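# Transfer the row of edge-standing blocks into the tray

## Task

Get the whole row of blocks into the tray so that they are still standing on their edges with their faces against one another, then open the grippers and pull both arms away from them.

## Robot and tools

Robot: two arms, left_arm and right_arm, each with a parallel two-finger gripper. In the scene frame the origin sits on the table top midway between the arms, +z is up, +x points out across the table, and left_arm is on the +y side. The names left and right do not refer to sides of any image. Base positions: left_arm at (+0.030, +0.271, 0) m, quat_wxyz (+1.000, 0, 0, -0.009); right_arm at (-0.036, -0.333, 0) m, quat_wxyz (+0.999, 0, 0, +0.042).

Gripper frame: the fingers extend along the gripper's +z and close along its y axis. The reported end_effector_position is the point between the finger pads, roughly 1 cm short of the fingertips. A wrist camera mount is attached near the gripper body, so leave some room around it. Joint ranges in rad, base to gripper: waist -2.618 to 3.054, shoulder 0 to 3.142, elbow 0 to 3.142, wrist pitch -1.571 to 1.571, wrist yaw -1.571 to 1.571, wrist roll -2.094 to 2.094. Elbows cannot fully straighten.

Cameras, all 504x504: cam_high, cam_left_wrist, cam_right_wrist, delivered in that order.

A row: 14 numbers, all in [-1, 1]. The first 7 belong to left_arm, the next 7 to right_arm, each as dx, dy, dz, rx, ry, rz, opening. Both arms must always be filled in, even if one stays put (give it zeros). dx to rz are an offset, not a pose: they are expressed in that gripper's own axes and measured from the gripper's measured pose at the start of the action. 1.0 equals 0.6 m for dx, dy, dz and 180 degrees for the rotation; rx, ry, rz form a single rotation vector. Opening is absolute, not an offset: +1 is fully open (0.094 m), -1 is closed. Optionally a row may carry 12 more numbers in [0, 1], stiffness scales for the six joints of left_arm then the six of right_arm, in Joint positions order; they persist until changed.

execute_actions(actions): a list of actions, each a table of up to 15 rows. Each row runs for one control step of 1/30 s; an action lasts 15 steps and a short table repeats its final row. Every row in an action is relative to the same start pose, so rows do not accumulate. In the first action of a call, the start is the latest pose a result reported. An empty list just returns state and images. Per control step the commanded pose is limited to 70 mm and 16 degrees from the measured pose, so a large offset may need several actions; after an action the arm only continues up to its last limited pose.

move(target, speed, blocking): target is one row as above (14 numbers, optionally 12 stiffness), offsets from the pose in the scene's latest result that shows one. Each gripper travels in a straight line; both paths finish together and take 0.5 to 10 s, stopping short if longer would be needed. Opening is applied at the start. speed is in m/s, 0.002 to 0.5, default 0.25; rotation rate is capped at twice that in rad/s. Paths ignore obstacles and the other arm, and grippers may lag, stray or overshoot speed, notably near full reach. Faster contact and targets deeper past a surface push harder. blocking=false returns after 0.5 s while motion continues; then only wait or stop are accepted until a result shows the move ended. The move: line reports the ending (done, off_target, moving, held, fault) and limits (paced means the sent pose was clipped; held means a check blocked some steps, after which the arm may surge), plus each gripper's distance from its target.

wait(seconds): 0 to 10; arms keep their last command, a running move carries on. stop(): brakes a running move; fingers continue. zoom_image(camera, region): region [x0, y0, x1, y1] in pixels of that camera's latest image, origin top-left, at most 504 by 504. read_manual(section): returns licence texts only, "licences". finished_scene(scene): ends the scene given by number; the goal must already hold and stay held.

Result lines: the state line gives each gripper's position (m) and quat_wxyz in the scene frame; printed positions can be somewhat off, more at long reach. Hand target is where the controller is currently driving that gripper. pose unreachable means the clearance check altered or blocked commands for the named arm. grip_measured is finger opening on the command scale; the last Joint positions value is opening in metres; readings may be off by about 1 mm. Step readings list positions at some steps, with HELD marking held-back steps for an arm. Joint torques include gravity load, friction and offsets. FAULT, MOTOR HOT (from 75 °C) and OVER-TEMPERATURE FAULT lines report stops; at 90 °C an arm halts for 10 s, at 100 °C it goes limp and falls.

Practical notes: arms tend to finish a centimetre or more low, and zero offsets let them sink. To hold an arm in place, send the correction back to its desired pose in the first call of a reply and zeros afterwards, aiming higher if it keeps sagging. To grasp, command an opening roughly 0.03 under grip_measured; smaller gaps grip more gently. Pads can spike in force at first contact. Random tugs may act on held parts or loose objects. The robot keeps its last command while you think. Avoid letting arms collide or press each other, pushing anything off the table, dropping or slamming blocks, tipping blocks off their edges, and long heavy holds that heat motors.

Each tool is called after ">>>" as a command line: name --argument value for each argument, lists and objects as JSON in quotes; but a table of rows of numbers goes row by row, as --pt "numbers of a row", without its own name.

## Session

>>> execute_actions --actions '[]'

Scene clock: 0.00 s.
left_arm: end_effector_position=(+0.2974, +0.4703, +0.2985) grip_measured=+1.000 end_effector_quat_wxyz=(-0.476, +0.839, -0.251, +0.083) | right_arm: end_effector_position=(+0.3627, -0.0381, +0.3400) grip_measured=+1.000 end_effector_quat_wxyz=(+0.291, +0.031, +0.778, +0.556)
Joint positions: left_arm=[ 0.328  1.174  1.25  -0.81  -0.65  -1.953  0.094] | right_arm=[ 0.345  1.586  1.399 -0.075 -0.604  0.977  0.094]
Joint velocities: left_arm=[ 0.002  0.002  0.007 -0.051 -0.022 -0.007  0.   ] | right_arm=[-0.007 -0.012  0.007 -0.051  0.095 -0.037  0.   ]
Joint torques (N m, as the arm reports them, + toward a larger angle): no reading
Hand target (left_arm): +0.295, +0.471, +0.305; -0.482, +0.836, -0.248, +0.084
Hand target (right_arm): +0.361, -0.039, +0.352; +0.301, +0.023, +0.771, +0.560
Joint stiffness scale: left_arm=[1. 1. 1. 1. 1. 1.] | right_arm=[1. 1. 1. 1. 1. 1.]

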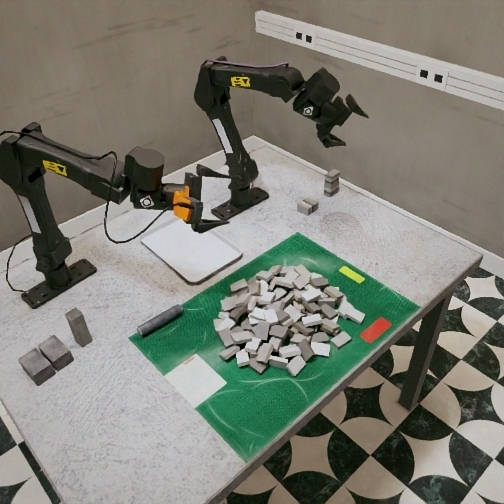

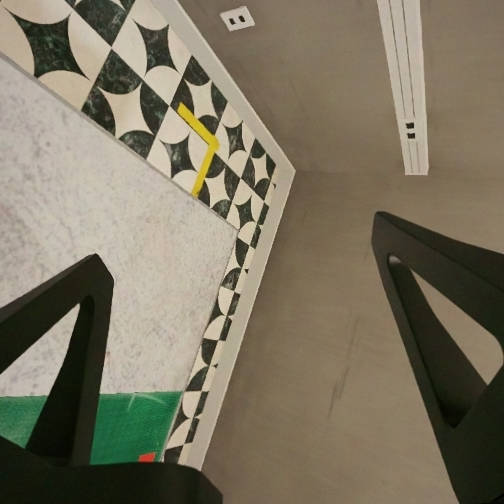

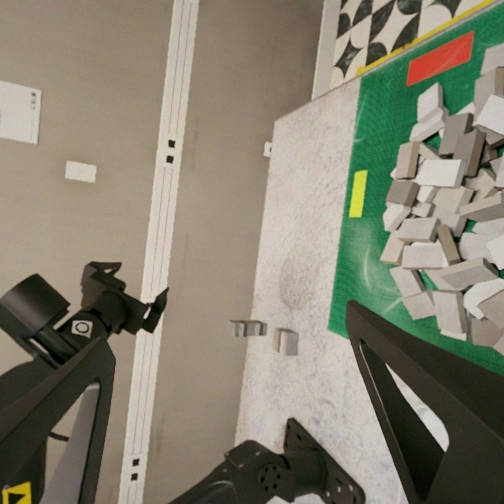

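>>> zoom_image --camera "cam_high" --region '[270, 150, 370, 230]'

Region (270, 150, 370, 230) of cam_high's 504x504 image, scaled by 5.040, with more detail than that image has; it fills the top 403 rows of this view, and the rest is white.

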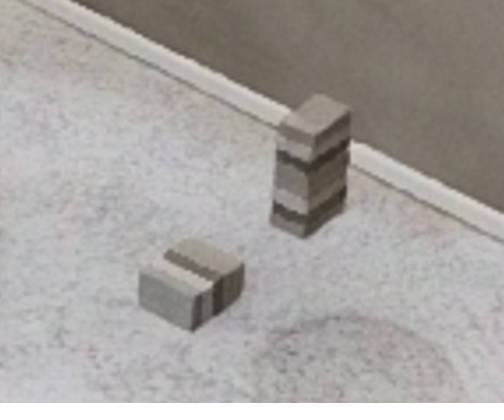

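>>> move --target '[-0.14,0.233,-0.029,-0.072,0.412,0.726,1,-0.155,-0.158,-0.353,0,0,0,1]' --speed 0.2

Scene clock: 14.17 s.
left_arm: end_effector_position=(+0.1732, +0.4452, +0.2022) grip_measured=+1.000 end_effector_quat_wxyz=(+0.017, -0.009, +1.000, +0.021) | right_arm: end_effector_position=(+0.3629, -0.2900, +0.3306) grip_measured=+1.000 end_effector_quat_wxyz=(+0.286, +0.042, +0.783, +0.551)
Joint positions: left_arm=[ 0.898  1.382  1.433 -1.567 -0.002  0.861  0.094] | right_arm=[-0.417  1.63   1.562 -0.807 -1.266  0.295  0.094]
Joint velocities: left_arm=[-0.002 -0.007 -0.007 -0.037 -0.022  0.022  0.   ] | right_arm=[ 0.007 -0.007  0.012 -0.051  0.037 -0.007  0.   ]
Joint torques (N m, as the arm reports them, + toward a larger angle): left_arm=[-0.87 -3.82  4.77  0.17  0.    0.05] | right_arm=[-0.93 -6.   11.74  1.06 -0.69 -0.17]
Hand target (left_arm): +0.171, +0.440, +0.199; +0.008, +0.000, +1.000, +0.012
Hand target (right_arm): +0.362, -0.292, +0.342; +0.294, +0.031, +0.778, +0.554
Off the commanded pose (left_arm): 0.006 m, 3 deg.
Off the commanded pose (right_arm): 0.010 m, 2 deg.
Joint stiffness scale: left_arm=[1. 1. 1. 1. 1. 1.] | right_arm=[1. 1. 1. 1. 1. 1.]
joint sent to its limit (left arm) — the command would take joint 4 (wrist pitch) past its lower limit, so that joint was sent only as far as its limit.
move: off_target (left_arm)

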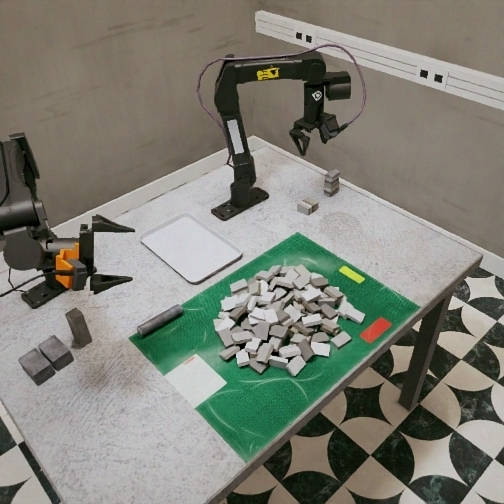

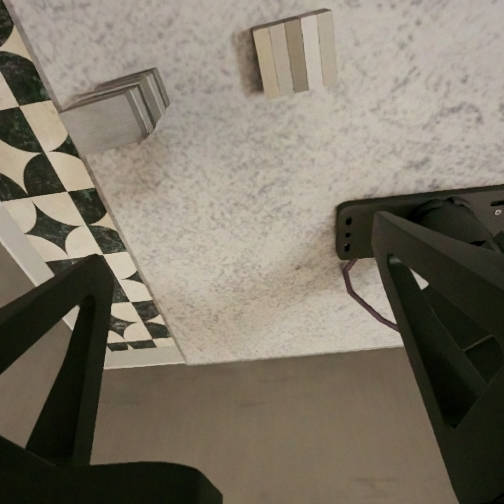

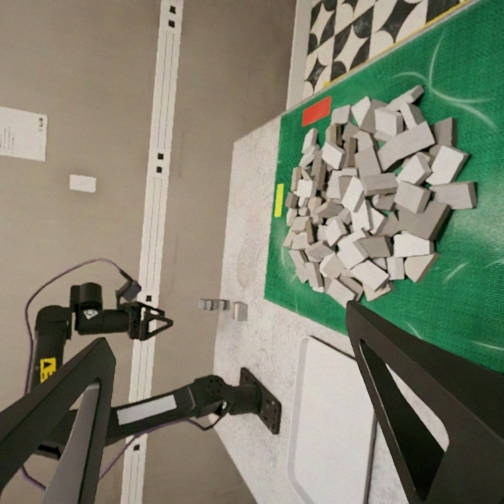

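>>> move --target '[-0.21,-0.09,0.16,0,0.02,0,1,0,0,0,0,0,0,1]' --speed 0.2

Scene clock: 18.33 s.
left_arm: end_effector_position=(+0.2946, +0.3953, +0.1033) grip_measured=+1.000 end_effector_quat_wxyz=(-0.031, -0.008, +0.999, +0.012) | right_arm: end_effector_position=(+0.3625, -0.2900, +0.3299) grip_measured=+1.000 end_effector_quat_wxyz=(+0.283, +0.044, +0.784, +0.551)
Joint positions: left_arm=[ 0.428  1.698  1.342 -1.262 -0.046  0.393  0.094] | right_arm=[-0.417  1.63   1.563 -0.815 -1.264  0.294  0.094]
Joint velocities: left_arm=[-0.007 -0.007 -0.012  0.037 -0.007  0.007  0.   ] | right_arm=[ 0.002 -0.007  0.002 -0.037 -0.095 -0.037  0.   ]
Joint torques (N m, as the arm reports them, + toward a larger angle): left_arm=[-0.44 -7.36  8.13  0.18 -0.06 -0.07] | right_arm=[ 0.01 -6.3   8.18  1.35 -0.48 -0.03]
Hand target (left_arm): +0.303, +0.398, +0.110; -0.014, -0.009, +1.000, +0.022
Hand target (right_arm): +0.363, -0.290, +0.331; +0.286, +0.042, +0.783, +0.551
Off the commanded pose (left_arm): 0.010 m, 2 deg.
Off the commanded pose (right_arm): 0.001 m, 0 deg.
Joint stiffness scale: left_arm=[1. 1. 1. 1. 1. 1.] | right_arm=[1. 1. 1. 1. 1. 1.]
move: done

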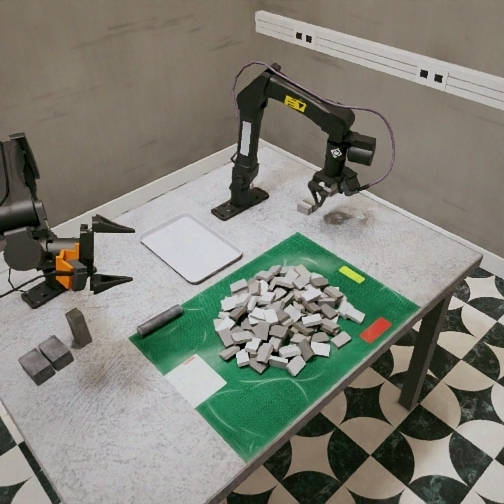

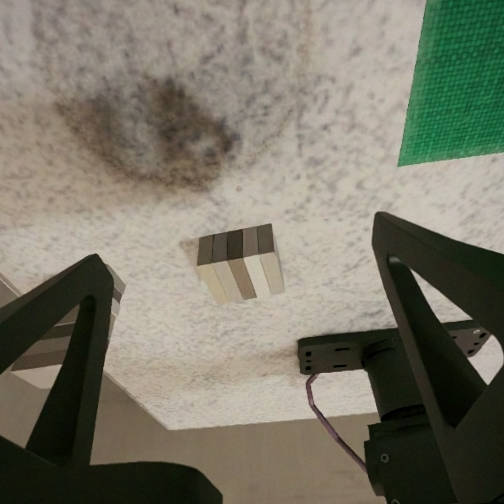

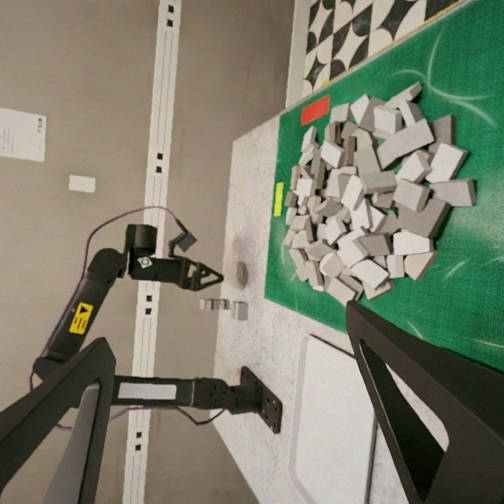

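>>> move --target '[0.075,0,0.085,0,0,-0.05,1,0,0,0,0,0,0,1]' --speed 0.1

Scene clock: 21.93 s.
left_arm: end_effector_position=(+0.2459, +0.3921, +0.0498) grip_measured=+1.000 end_effector_quat_wxyz=(-0.046, -0.079, +0.996, +0.006) | right_arm: end_effector_position=(+0.3627, -0.2902, +0.3296) grip_measured=+1.000 end_effector_quat_wxyz=(+0.283, +0.045, +0.784, +0.550)
Joint positions: left_arm=[ 0.494  1.608  1.024 -1.067 -0.047  0.316  0.094] | right_arm=[-0.417  1.63   1.563 -0.815 -1.262  0.294  0.094]
Joint velocities: left_arm=[-0.012 -0.002  0.012 -0.022 -0.081 -0.051  0.   ] | right_arm=[-0.012 -0.012 -0.002  0.007 -0.066 -0.051  0.   ]
Joint torques (N m, as the arm reports them, + toward a larger angle): left_arm=[ 0.7  -8.02  5.03  0.13 -0.06 -0.05] | right_arm=[ 0.04 -6.26  8.21  1.25 -0.47 -0.04]
Hand target (left_arm): +0.247, +0.396, +0.055; -0.030, -0.086, +0.996, +0.014
Hand target (right_arm): +0.362, -0.290, +0.330; +0.283, +0.044, +0.784, +0.551
Off the commanded pose (left_arm): 0.007 m, 2 deg.
Off the commanded pose (right_arm): 0.000 m, 0 deg.
Joint stiffness scale: left_arm=[1. 1. 1. 1. 1. 1.] | right_arm=[1. 1. 1. 1. 1. 1.]
move: done

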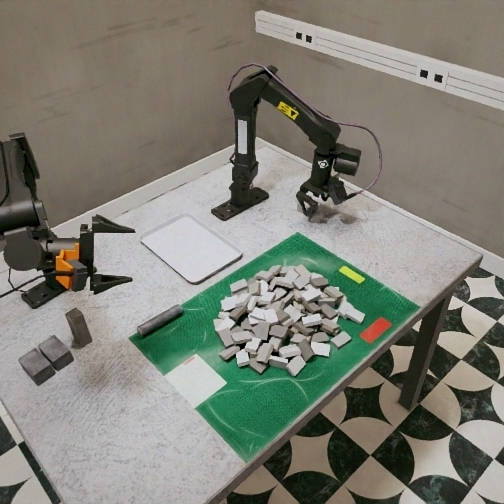

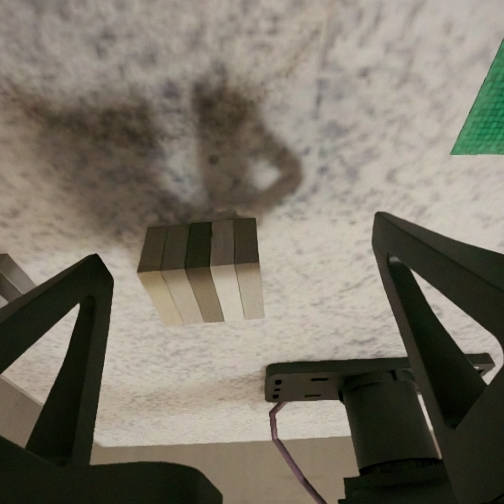

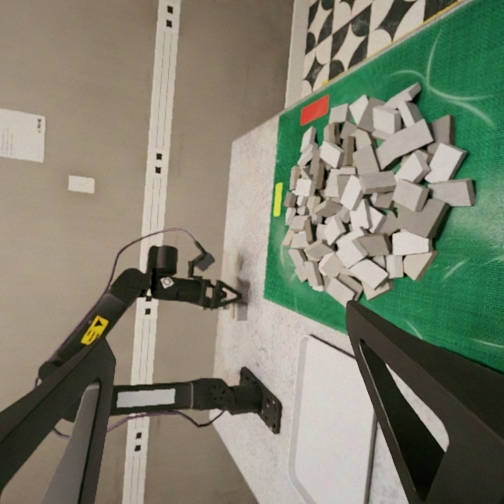

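>>> move --target '[0.01,0.035,0.03,0,0,0,1,0,0,0,0,0,0,1]' --speed 0.05

Scene clock: 24.37 s.
left_arm: end_effector_position=(+0.2369, +0.4096, +0.0366) grip_measured=+1.000 end_effector_quat_wxyz=(-0.045, -0.078, +0.996, +0.006) | right_arm: end_effector_position=(+0.3628, -0.2904, +0.3293) grip_measured=+1.000 end_effector_quat_wxyz=(+0.284, +0.045, +0.785, +0.549)
Joint positions: left_arm=[ 0.57   1.628  0.988 -1.005 -0.051  0.394  0.094] | right_arm=[-0.417  1.63   1.563 -0.815 -1.26   0.294  0.094]
Joint velocities: left_arm=[-0.007 -0.012 -0.017 -0.007 -0.051 -0.007  0.   ] | right_arm=[-0.007 -0.007  0.002 -0.022 -0.022 -0.081  0.   ]
Joint torques (N m, as the arm reports them, + toward a larger angle): left_arm=[ 0.62 -5.32  4.96  0.12 -0.07  0.02] | right_arm=[ 0.04 -6.26  8.25  1.26 -0.47 -0.03]
Hand target (left_arm): +0.235, +0.412, +0.033; -0.046, -0.079, +0.996, +0.006
Hand target (right_arm): +0.363, -0.290, +0.330; +0.283, +0.045, +0.784, +0.550
Off the commanded pose (left_arm): 0.005 m, 0 deg.
Off the commanded pose (right_arm): 0.000 m, 0 deg.
Joint stiffness scale: left_arm=[1. 1. 1. 1. 1. 1.] | right_arm=[1. 1. 1. 1. 1. 1.]
move: done

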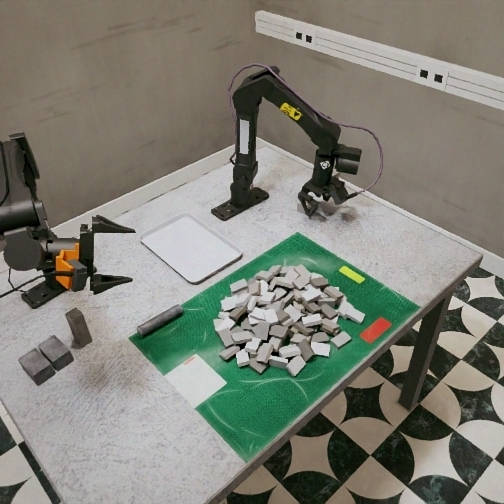

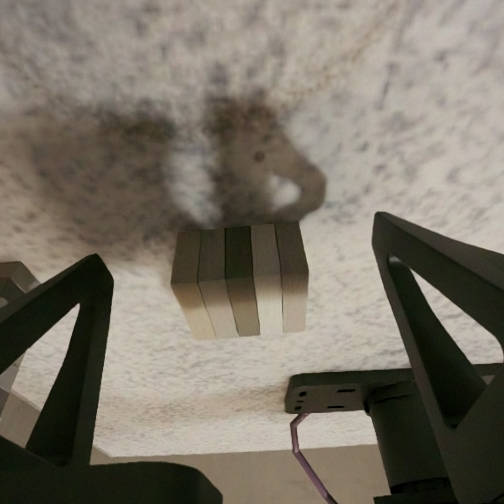

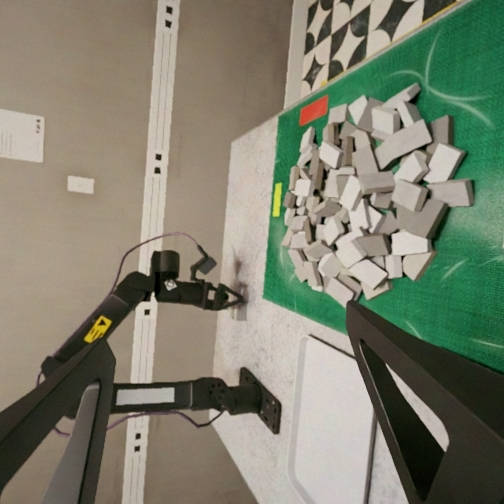

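Centered. Descend a little back, then close.

>>> move --target '[0.015,0,0.035,0,0,0,1,0,0,0,0,0,0,1]' --speed 0.04

>>> move --target '[0,0,0,0,0,0,0.2,0,0,0,0,0,0,1]'

Scene clock: 27.10 s.
left_arm: end_effector_position=(+0.2278, +0.4060, +0.0184) grip_measured=+1.000 end_effector_quat_wxyz=(-0.046, -0.075, +0.996, +0.005) | right_arm: end_effector_position=(+0.3630, -0.2905, +0.3290) grip_measured=+1.000 end_effector_quat_wxyz=(+0.284, +0.046, +0.785, +0.548)
Joint positions: left_arm=[ 0.578  1.628  0.908 -0.929 -0.051  0.405  0.094] | right_arm=[-0.417  1.63   1.563 -0.815 -1.258  0.294  0.094]
Joint velocities: left_arm=[-0.002  0.002  0.012  0.051 -0.037 -0.11   0.   ] | right_arm=[ 0.007 -0.007  0.007 -0.051  0.051 -0.037  0.   ]
Joint torques (N m, as the arm reports them, + toward a larger angle): left_arm=[ 0.73 -5.79  4.68  0.13 -0.03  0.03] | right_arm=[ 0.01 -6.24  8.3   1.25 -0.48 -0.03]
Hand target (left_arm): +0.226, +0.408, +0.016; -0.045, -0.078, +0.996, +0.006
Hand target (right_arm): +0.363, -0.290, +0.329; +0.284, +0.045, +0.785, +0.549
Off the commanded pose (left_arm): 0.003 m, 0 deg.
Off the commanded pose (right_arm): 0.000 m, 0 deg.
Joint stiffness scale: left_arm=[1. 1. 1. 1. 1. 1.] | right_arm=[1. 1. 1. 1. 1. 1.]
move: done

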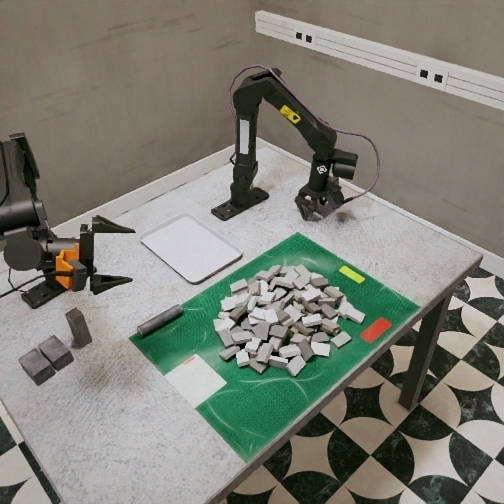

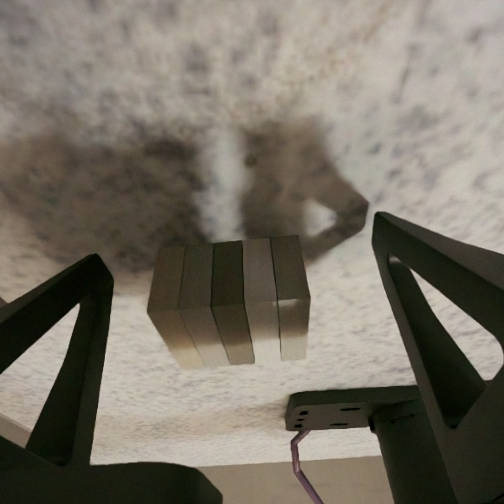

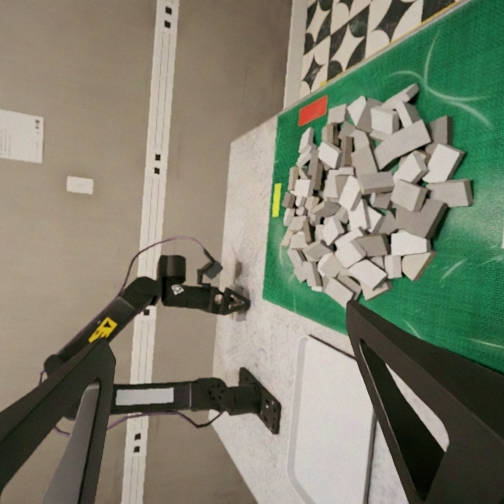

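Scene clock: 27.60 s.
left_arm: end_effector_position=(+0.2277, +0.4066, +0.0184) grip_measured=+0.202 end_effector_quat_wxyz=(-0.047, -0.075, +0.996, +0.006) | right_arm: end_effector_position=(+0.3632, -0.2907, +0.3287) grip_measured=+1.000 end_effector_quat_wxyz=(+0.284, +0.046, +0.786, +0.547)
Joint positions: left_arm=[ 0.578  1.628  0.908 -0.928 -0.054  0.405  0.056] | right_arm=[-0.417  1.63   1.563 -0.815 -1.256  0.294  0.094]
Joint velocities: left_arm=[ 0.007  0.002 -0.022  0.037 -0.007 -0.066 -0.   ] | right_arm=[-0.012 -0.007 -0.012 -0.007 -0.007  0.051  0.   ]
Joint torques (N m, as the arm reports them, + toward a larger angle): left_arm=[ 0.04 -5.83  5.45  0.07  0.01  0.01] | right_arm=[ 0.05 -6.24  8.23  1.26 -0.49 -0.02]
Hand target (left_arm): +0.228, +0.406, +0.018; -0.046, -0.075, +0.996, +0.004
Hand target (right_arm): +0.363, -0.291, +0.329; +0.284, +0.046, +0.785, +0.548
Off the commanded pose (left_arm): 0.001 m, 0 deg.
Off the commanded pose (right_arm): 0.000 m, 0 deg.
Joint stiffness scale: left_arm=[1. 1. 1. 1. 1. 1.] | right_arm=[1. 1. 1. 1. 1. 1.]
move: done

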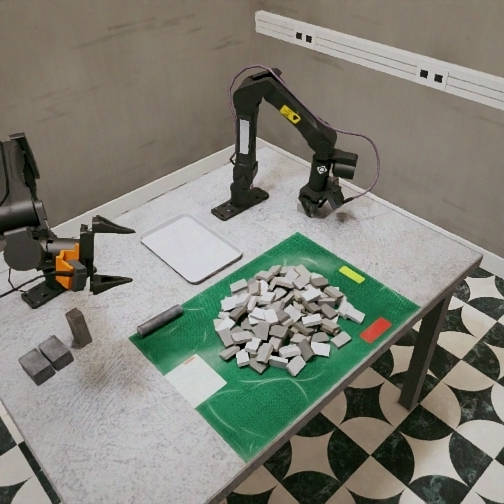

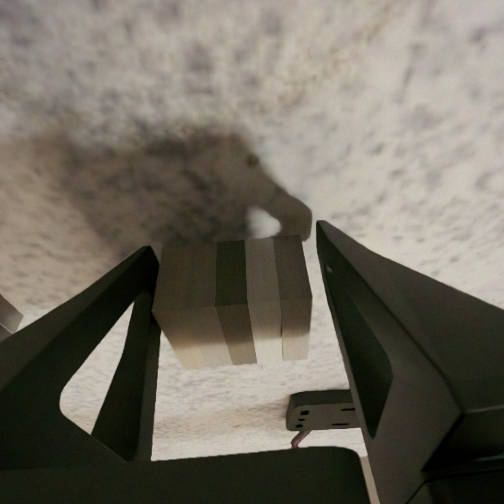

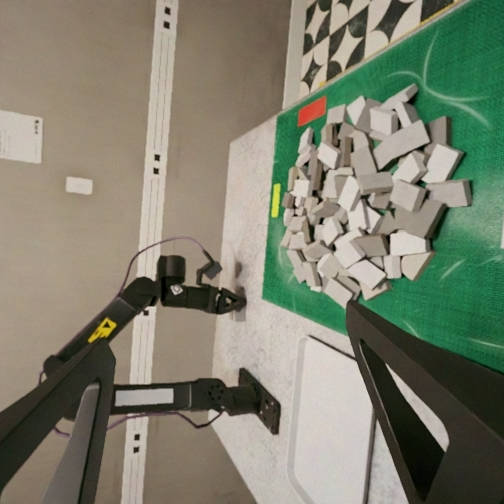

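Not yet touching.

>>> move --target '[0,0,0,0,0,0,0.0,0,0,0,0,0,0,1]'

Scene clock: 29.03 s.
left_arm: end_effector_position=(+0.2279, +0.4070, +0.0184) grip_measured=+0.046 end_effector_quat_wxyz=(-0.046, -0.075, +0.996, +0.007) | right_arm: end_effector_position=(+0.3634, -0.2909, +0.3285) grip_measured=+1.000 end_effector_quat_wxyz=(+0.284, +0.047, +0.786, +0.547)
Joint positions: left_arm=[ 0.578  1.628  0.908 -0.927 -0.055  0.406  0.049] | right_arm=[-0.417  1.63   1.563 -0.815 -1.254  0.294  0.094]
Joint velocities: left_arm=[ 0.007 -0.007  0.017  0.007  0.007  0.022 -0.001] | right_arm=[-0.017  0.012 -0.012 -0.007  0.037 -0.022  0.   ]
Joint torques (N m, as the arm reports them, + toward a larger angle): left_arm=[ 0.   -5.72  5.54  0.03 -0.01  0.02] | right_arm=[-0.03 -6.26  8.28  1.25 -0.47 -0.04]
Hand target (left_arm): +0.228, +0.407, +0.018; -0.047, -0.075, +0.996, +0.006
Hand target (right_arm): +0.363, -0.291, +0.329; +0.284, +0.046, +0.786, +0.548
Off the commanded pose (left_arm): 0.001 m, 0 deg.
Off the commanded pose (right_arm): 0.000 m, 0 deg.
Joint stiffness scale: left_arm=[1. 1. 1. 1. 1. 1.] | right_arm=[1. 1. 1. 1. 1. 1.]
move: done

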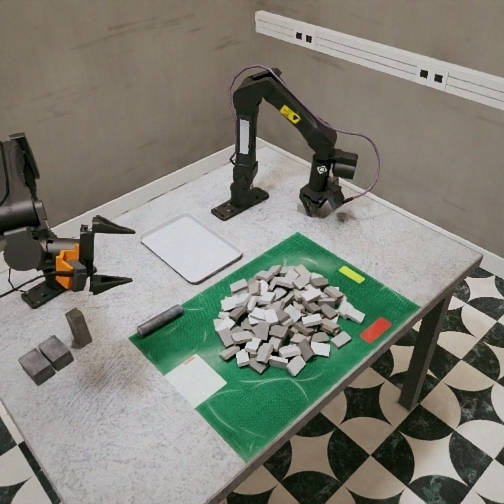

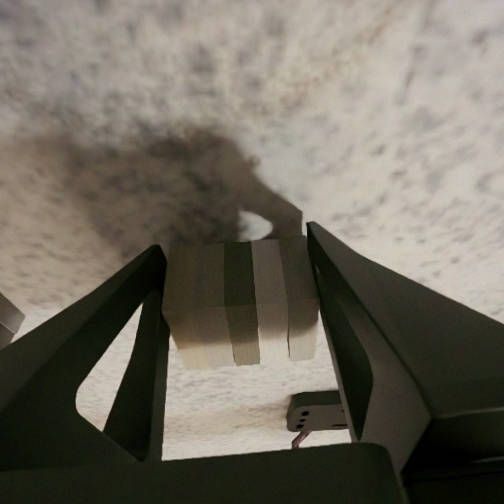

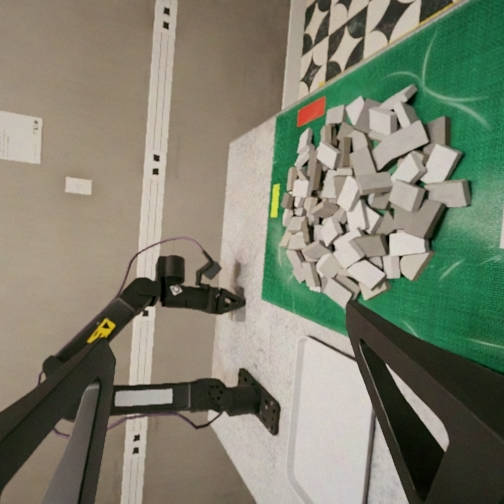

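>>> move --target '[0,0,-0.17,0,0,0,-0.07,0,0,0,0,0,0,1]' --speed 0.12

>>> move --target '[0.077,-0.61,0,0,0,0,-0.07,0,0,0,0,0,0,1]' --speed 0.15

Scene clock: 32.70 s.
left_arm: end_effector_position=(+0.2341, +0.4077, +0.1019) grip_measured=+0.046 end_effector_quat_wxyz=(-0.061, -0.078, +0.995, -0.002) | right_arm: end_effector_position=(+0.3635, -0.2911, +0.3282) grip_measured=+1.000 end_effector_quat_wxyz=(+0.284, +0.047, +0.787, +0.546)
Joint positions: left_arm=[ 0.569  1.583  1.208 -1.307 -0.052  0.392  0.049] | right_arm=[-0.417  1.63   1.563 -0.815 -1.252  0.294  0.094]
Joint velocities: left_arm=[-0.012  0.002 -0.002 -0.051 -0.007 -0.022  0.   ] | right_arm=[ 0.007 -0.012 -0.007 -0.037  0.022 -0.051  0.   ]
Joint torques (N m, as the arm reports them, + toward a larger angle): left_arm=[-0.74 -8.63  9.15 -0.33 -0.04 -0.03] | right_arm=[-0.03 -6.28  8.24  1.27 -0.48 -0.02]
Hand target (left_arm): +0.236, +0.406, +0.119; -0.046, -0.075, +0.996, +0.007
Hand target (right_arm): +0.363, -0.291, +0.328; +0.284, +0.047, +0.786, +0.547
Off the commanded pose (left_arm): 0.018 m, 2 deg.
Off the commanded pose (right_arm): 0.000 m, 0 deg.
Joint stiffness scale: left_arm=[1. 1. 1. 1. 1. 1.] | right_arm=[1. 1. 1. 1. 1. 1.]
move: off_target (left_arm)

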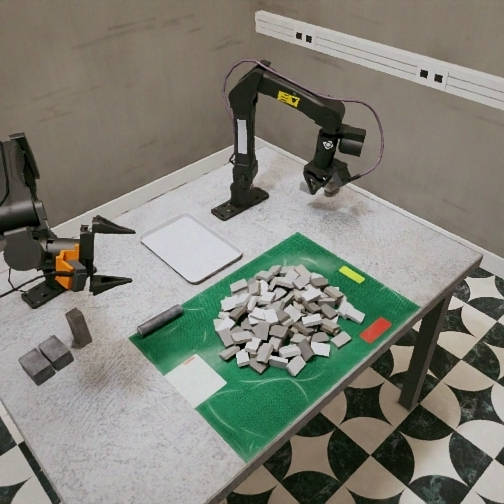

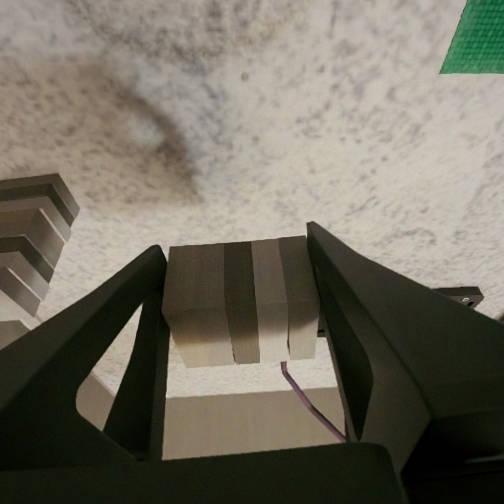

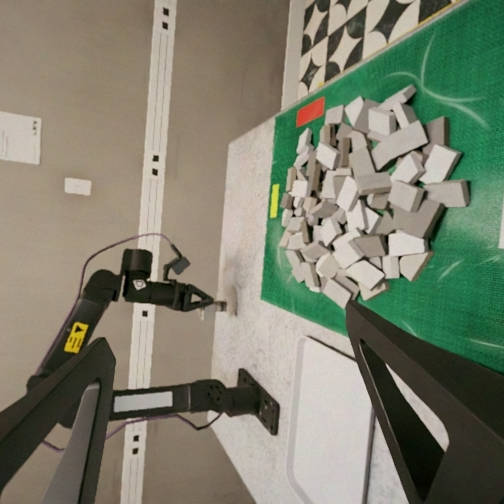

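Scene clock: 35.67 s.
left_arm: end_effector_position=(+0.2454, +0.0459, +0.0942) grip_measured=+0.046 end_effector_quat_wxyz=(-0.060, -0.076, +0.995, +0.007) | right_arm: end_effector_position=(+0.3637, -0.2913, +0.3279) grip_measured=+1.000 end_effector_quat_wxyz=(+0.285, +0.047, +0.787, +0.545)
Joint positions: left_arm=[-0.746  1.815  1.44  -1.288  0.08  -0.913  0.049] | right_arm=[-0.417  1.63   1.563 -0.815 -1.25   0.294  0.094]
Joint velocities: left_arm=[ 0.002 -0.022 -0.002 -0.022 -0.007 -0.095 -0.   ] | right_arm=[ 0.002 -0.007 -0.012 -0.037 -0.007 -0.022  0.   ]
Joint torques (N m, as the arm reports them, + toward a larger angle): left_arm=[-0.25 -8.91  9.43 -0.28  0.2  -0.05] | right_arm=[-0.01 -6.27  8.27  1.24 -0.47 -0.02]
Hand target (left_arm): +0.245, +0.042, +0.107; -0.059, -0.077, +0.995, -0.003
Hand target (right_arm): +0.364, -0.291, +0.328; +0.284, +0.047, +0.787, +0.546
Off the commanded pose (left_arm): 0.013 m, 1 deg.
Off the commanded pose (right_arm): 0.000 m, 0 deg.
Joint stiffness scale: left_arm=[1. 1. 1. 1. 1. 1.] | right_arm=[1. 1. 1. 1. 1. 1.]
move: off_target (left_arm)

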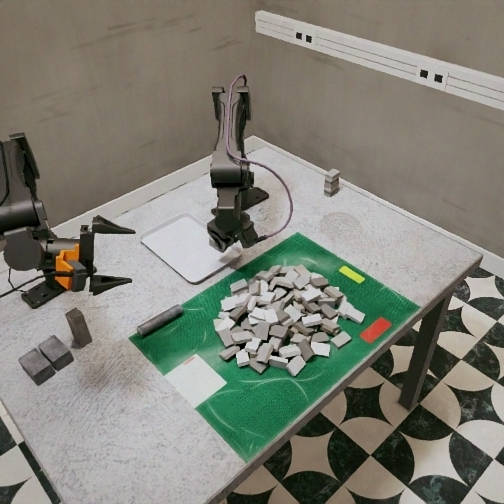

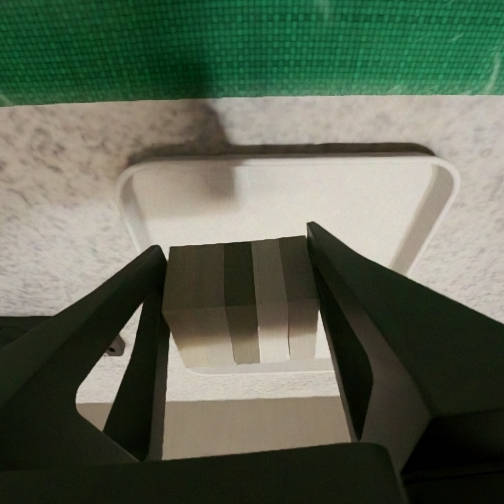

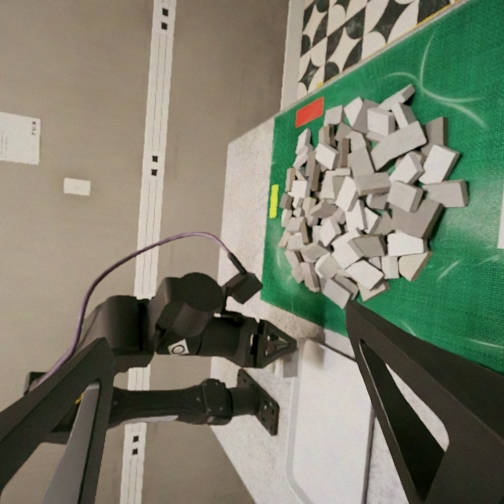

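>>> move --target '[0.17,-0.07,0.06,0,0,0,-0.07,0,0,0,0,0,0,1]' --speed 0.12

Scene clock: 39.13 s.
left_arm: end_effector_position=(+0.1504, -0.0083, +0.0580) grip_measured=+0.046 end_effector_quat_wxyz=(-0.060, -0.074, +0.995, +0.024) | right_arm: end_effector_position=(+0.3639, -0.2914, +0.3277) grip_measured=+1.000 end_effector_quat_wxyz=(+0.285, +0.048, +0.788, +0.544)
Joint positions: left_arm=[-1.094  1.815  1.293 -1.139  0.093 -1.257  0.049] | right_arm=[-0.417  1.63   1.563 -0.815 -1.248  0.294  0.094]
Joint velocities: left_arm=[-0.002  0.002 -0.012  0.022  0.051  0.007 -0.001] | right_arm=[-0.007 -0.007  0.002  0.022  0.066 -0.066  0.   ]
Joint torques (N m, as the arm reports them, + toward a larger angle): left_arm=[ -0.25 -10.67   5.9   -0.03   0.21  -0.08] | right_arm=[ 0.02 -6.27  8.23  1.27 -0.48 -0.03]
Hand target (left_arm): +0.148, -0.010, +0.070; -0.060, -0.076, +0.995, +0.007
Hand target (right_arm): +0.364, -0.291, +0.328; +0.285, +0.047, +0.787, +0.545
Off the commanded pose (left_arm): 0.012 m, 2 deg.
Off the commanded pose (right_arm): 0.000 m, 0 deg.
Joint stiffness scale: left_arm=[1. 1. 1. 1. 1. 1.] | right_arm=[1. 1. 1. 1. 1. 1.]
move: off_target (left_arm)

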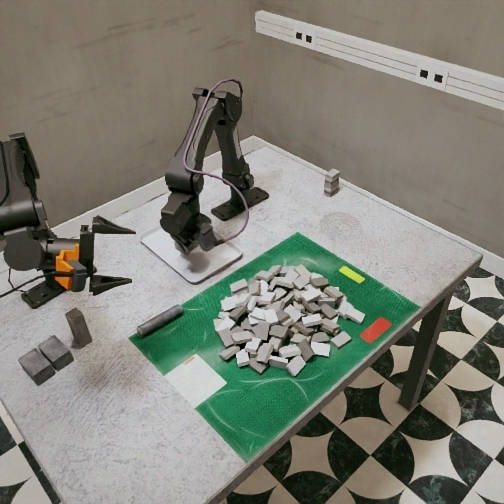

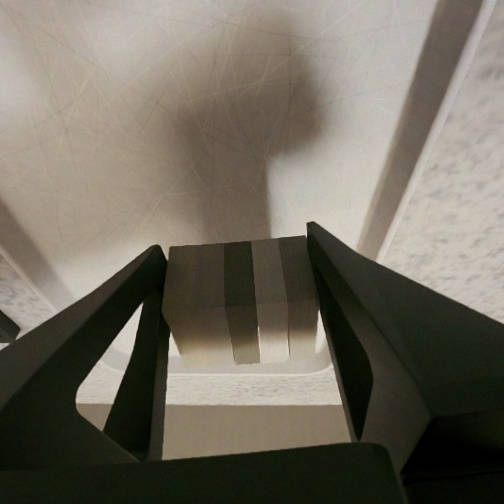

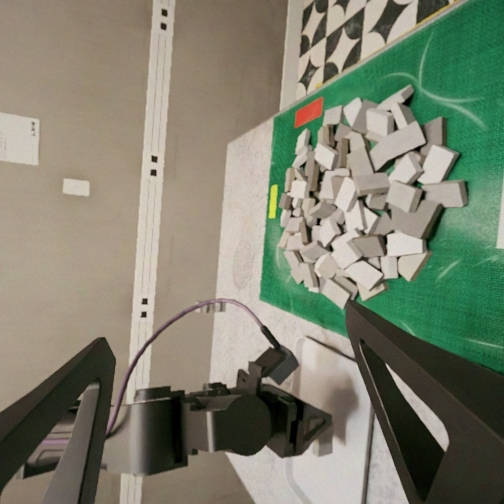

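Near the back edge; go forward 4 cm, +y 2 cm, lower.

>>> move --target '[-0.07,0.035,0.04,0,0,0,-0.07,0,0,0,0,0,0,1]' --speed 0.06

>>> move --target '[0,0,0.025,0,0,0,-0.07,0,0,0,0,0,0,1]' --speed 0.02

Scene clock: 42.07 s.
left_arm: end_effector_position=(+0.1855, +0.0186, +0.0269) grip_measured=+0.046 end_effector_quat_wxyz=(-0.056, -0.074, +0.995, +0.029) | right_arm: end_effector_position=(+0.3641, -0.2916, +0.3274) grip_measured=+1.000 end_effector_quat_wxyz=(+0.285, +0.048, +0.788, +0.544)
Joint positions: left_arm=[-0.962  1.842  1.196 -1.031  0.069 -1.126  0.049] | right_arm=[-0.417  1.63   1.563 -0.815 -1.245  0.294  0.094]
Joint velocities: left_arm=[ 0.012  0.002  0.002  0.037 -0.081 -0.051 -0.   ] | right_arm=[ 0.002 -0.012 -0.012  0.022 -0.051 -0.022  0.   ]
Joint torques (N m, as the arm reports them, + toward a larger angle): left_arm=[ 0.44 -8.55  5.77 -0.11  0.2   0.07] | right_arm=[ 0.03 -6.26  8.19  1.27 -0.49 -0.03]
Hand target (left_arm): +0.185, +0.019, +0.030; -0.060, -0.074, +0.995, +0.025
Hand target (right_arm): +0.364, -0.291, +0.328; +0.285, +0.048, +0.788, +0.544
Off the commanded pose (left_arm): 0.004 m, 1 deg.
Off the commanded pose (right_arm): 0.000 m, 0 deg.
Joint stiffness scale: left_arm=[1. 1. 1. 1. 1. 1.] | right_arm=[1. 1. 1. 1. 1. 1.]
move: done

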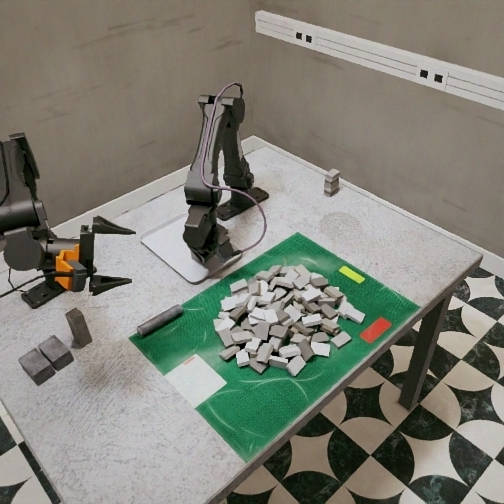

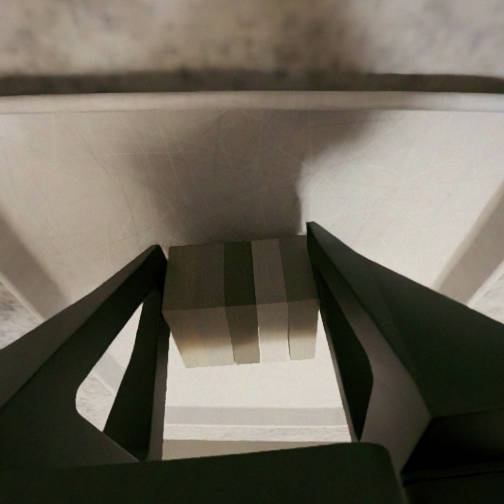

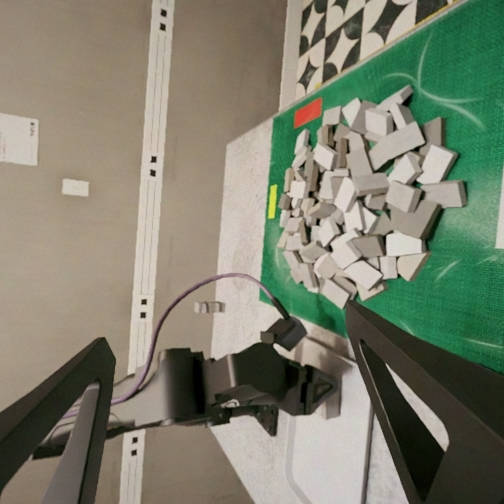

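Scene clock: 43.03 s.
left_arm: end_effector_position=(+0.1871, +0.0181, +0.0203) grip_measured=+0.046 end_effector_quat_wxyz=(-0.053, -0.074, +0.995, +0.029) | right_arm: end_effector_position=(+0.3642, -0.2918, +0.3271) grip_measured=+1.000 end_effector_quat_wxyz=(+0.285, +0.049, +0.788, +0.543)
Joint positions: left_arm=[-0.962  1.853  1.183 -1.003  0.063 -1.126  0.049] | right_arm=[-0.417  1.63   1.563 -0.815 -1.244  0.294  0.094]
Joint velocities: left_arm=[ 0.002 -0.012  0.007 -0.007 -0.081  0.037 -0.001] | right_arm=[ 0.007  0.002  0.017  0.051  0.066 -0.037  0.   ]
Joint torques (N m, as the arm reports them, + toward a larger angle): left_arm=[-0.28 -7.32  3.12  0.26  0.11 -0.03] | right_arm=[-0.02 -6.26  8.28  1.28 -0.48 -0.03]
Hand target (left_arm): +0.184, +0.019, +0.012; -0.056, -0.074, +0.995, +0.029
Hand target (right_arm): +0.364, -0.292, +0.327; +0.285, +0.048, +0.788, +0.544
Off the commanded pose (left_arm): 0.009 m, 0 deg.
Off the commanded pose (right_arm): 0.000 m, 0 deg.
Joint stiffness scale: left_arm=[1. 1. 1. 1. 1. 1.] | right_arm=[1. 1. 1. 1. 1. 1.]
move: done

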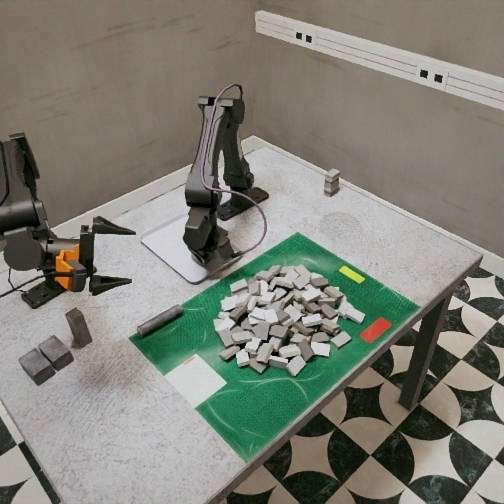

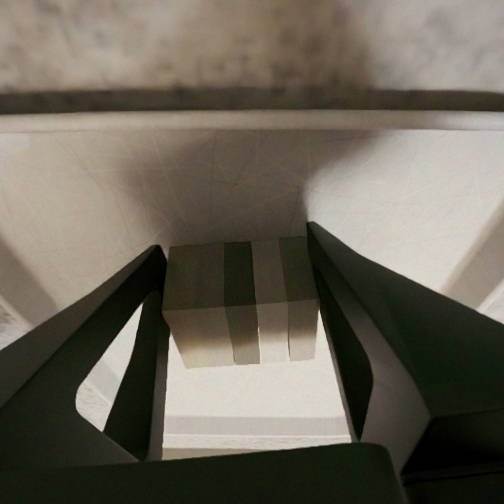

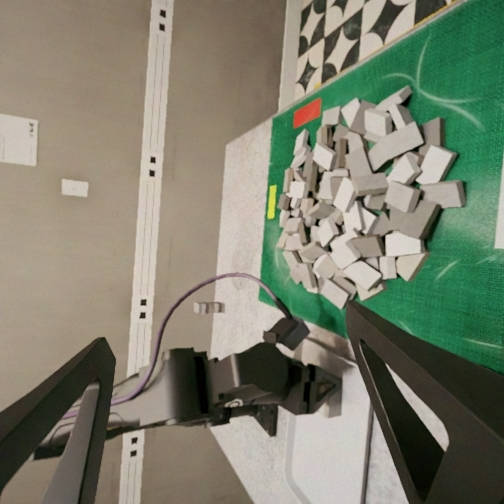

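Landed. Relax the press, release slowly, lift.

>>> execute_actions --actions '[[[0,0,0,0,0,0,-0.07,0,0,0,0,0,0,1]],[[0,0,0,0,0,0,0.0,0,0,0,0,0,0,1],[0,0,0,0,0,0,0.03,0,0,0,0,0,0,1],[0,0,0,0,0,0,0.05,0,0,0,0,0,0,1],[0,0,0,0,0,0,0.06,0,0,0,0,0,0,1],[0,0,0,0,0,0,0.07,0,0,0,0,0,0,1],[0,0,0,0,0,0,0.08,0,0,0,0,0,0,1],[0,0,0,0,0,0,0.09,0,0,0,0,0,0,1],[0,0,0,0,0,0,0.1,0,0,0,0,0,0,1],[0,0,0,0,0,0,0.12,0,0,0,0,0,0,1],[0,0,0,0,0,0,0.15,0,0,0,0,0,0,1],[0,0,0,0,0,0,0.2,0,0,0,0,0,0,1],[0,0,0,0,0,0,0.25,0,0,0,0,0,0,1],[0,0,0,0,0,0,0.3,0,0,0,0,0,0,1],[0,0,0,0,0,0,0.4,0,0,0,0,0,0,1]]]'

>>> move --target '[0.05,0.12,-0.2,0,0,0,0.4,0,0,0,0,0,0,1]' --speed 0.15

Scene clock: 47.03 s.
left_arm: end_effector_position=(+0.1871, +0.0183, +0.0203) grip_measured=+0.389 end_effector_quat_wxyz=(-0.053, -0.074, +0.995, +0.029) | right_arm: end_effector_position=(+0.3645, -0.2922, +0.3266) grip_measured=+1.000 end_effector_quat_wxyz=(+0.285, +0.050, +0.789, +0.541)
Joint positions: left_arm=[-0.962  1.853  1.183 -1.004  0.063 -1.126  0.065] | right_arm=[-0.417  1.63   1.563 -0.815 -1.24   0.294  0.094]
Joint velocities: left_arm=[ 0.012 -0.007 -0.002  0.022 -0.007 -0.066  0.02 ] | right_arm=[ 0.012  0.012 -0.007 -0.007  0.051 -0.022  0.   ]
Joint torques (N m, as the arm reports them, + toward a larger angle): left_arm=[-0.07 -7.81  5.58  0.01  0.02  0.01] | right_arm=[-0.07 -6.3   8.16  1.27 -0.48 -0.02]
Hand target (left_arm): +0.187, +0.018, +0.020; -0.053, -0.074, +0.995, +0.029
Hand target (right_arm): +0.364, -0.292, +0.327; +0.285, +0.049, +0.789, +0.542
Off the commanded pose (left_arm): 0.000 m, 0 deg.
Off the commanded pose (right_arm): 0.000 m, 0 deg.
Joint stiffness scale: left_arm=[1. 1. 1. 1. 1. 1.] | right_arm=[1. 1. 1. 1. 1. 1.]
Step readings (end_effector_position; steps 1 to 15: 1st action; 16 to 30: 2nd action):
0: left_arm (+0.1871, +0.0181, +0.0203) | right_arm (+0.3642, -0.2918, +0.3271)
1: left_arm (+0.1871, +0.0182, +0.0203) | right_arm (+0.3642, -0.2918, +0.3271)
2: left_arm (+0.1871, +0.0182, +0.0203) | right_arm (+0.3643, -0.2919, +0.3270)
4: left_arm (+0.1871, +0.0182, +0.0203) | right_arm (+0.3643, -0.2919, +0.3270)
8: left_arm (+0.1871, +0.0182, +0.0203) | right_arm (+0.3644, -0.2920, +0.3269)
15: left_arm (+0.1871, +0.0182, +0.0203) | right_arm (+0.3644, -0.2920, +0.3269)
16: left_arm (+0.1871, +0.0182, +0.0203) | right_arm (+0.3644, -0.2920, +0.3268)
17: left_arm (+0.1871, +0.0182, +0.0203) | right_arm (+0.3644, -0.2921, +0.3268)
19: left_arm (+0.1871, +0.0182, +0.0203) | right_arm (+0.3645, -0.2921, +0.3267)
23: left_arm (+0.1871, +0.0182, +0.0203) | right_arm (+0.3645, -0.2922, +0.3266)
30: end_effector_position above

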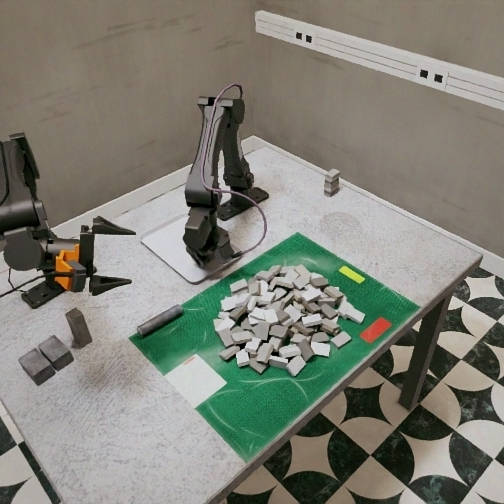

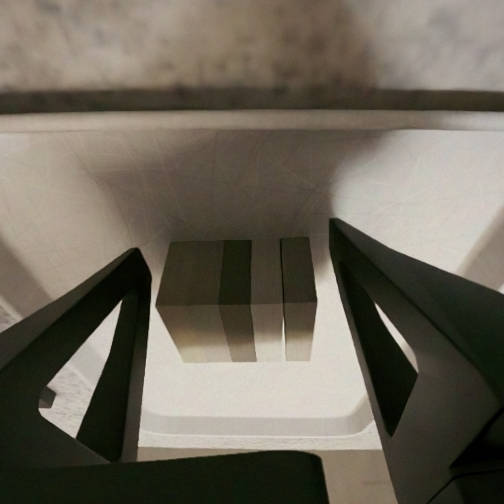

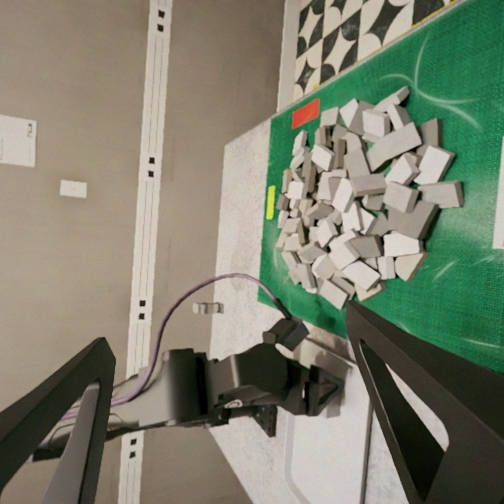

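Scene clock: 48.60 s.
left_arm: end_effector_position=(+0.1561, +0.0798, +0.1361) grip_measured=+0.398 end_effector_quat_wxyz=(-0.063, -0.072, +0.995, +0.041) | right_arm: end_effector_position=(+0.3647, -0.2924, +0.3263) grip_measured=+1.000 end_effector_quat_wxyz=(+0.286, +0.050, +0.790, +0.540)
Joint positions: left_arm=[-0.924  1.534  1.292 -1.466  0.063 -1.083  0.066] | right_arm=[-0.417  1.63   1.563 -0.815 -1.237  0.294  0.094]
Joint velocities: left_arm=[ 0.012 -0.017  0.002  0.022  0.037 -0.066 -0.   ] | right_arm=[ 0.002 -0.002  0.002  0.037 -0.022 -0.051  0.   ]
Joint torques (N m, as the arm reports them, + toward a larger angle): left_arm=[ 0.75 -6.86  8.31 -0.17 -0.04  0.01] | right_arm=[ 0.   -6.24  8.23  1.26 -0.48 -0.03]
Hand target (left_arm): +0.160, +0.080, +0.146; -0.053, -0.074, +0.995, +0.029
Hand target (right_arm): +0.365, -0.292, +0.327; +0.285, +0.050, +0.789, +0.541
Off the commanded pose (left_arm): 0.012 m, 2 deg.
Off the commanded pose (right_arm): 0.000 m, 0 deg.
Joint stiffness scale: left_arm=[1. 1. 1. 1. 1. 1.] | right_arm=[1. 1. 1. 1. 1. 1.]
move: off_target (left_arm)

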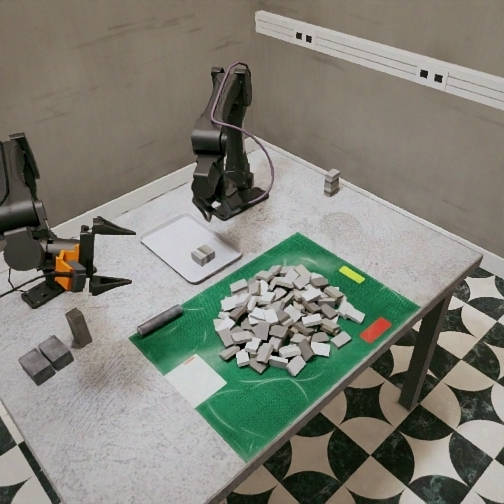

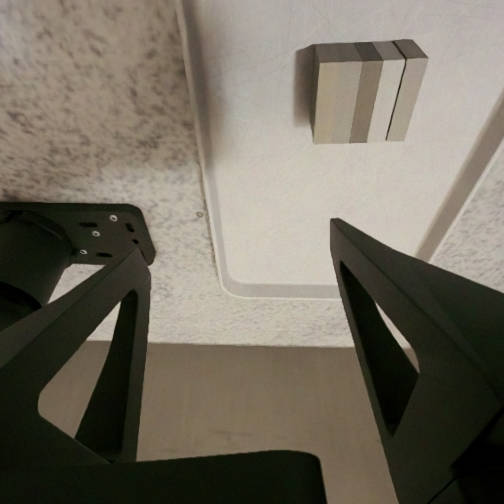

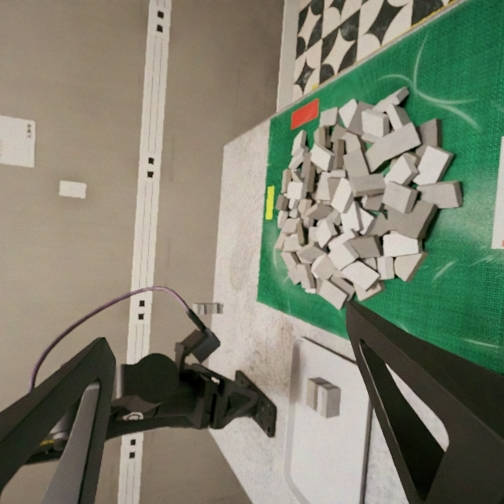

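Only a tiny gap, smaller than the one accepted earlier.

>>> finished_scene --scene 2

The scene is finished: the task was done.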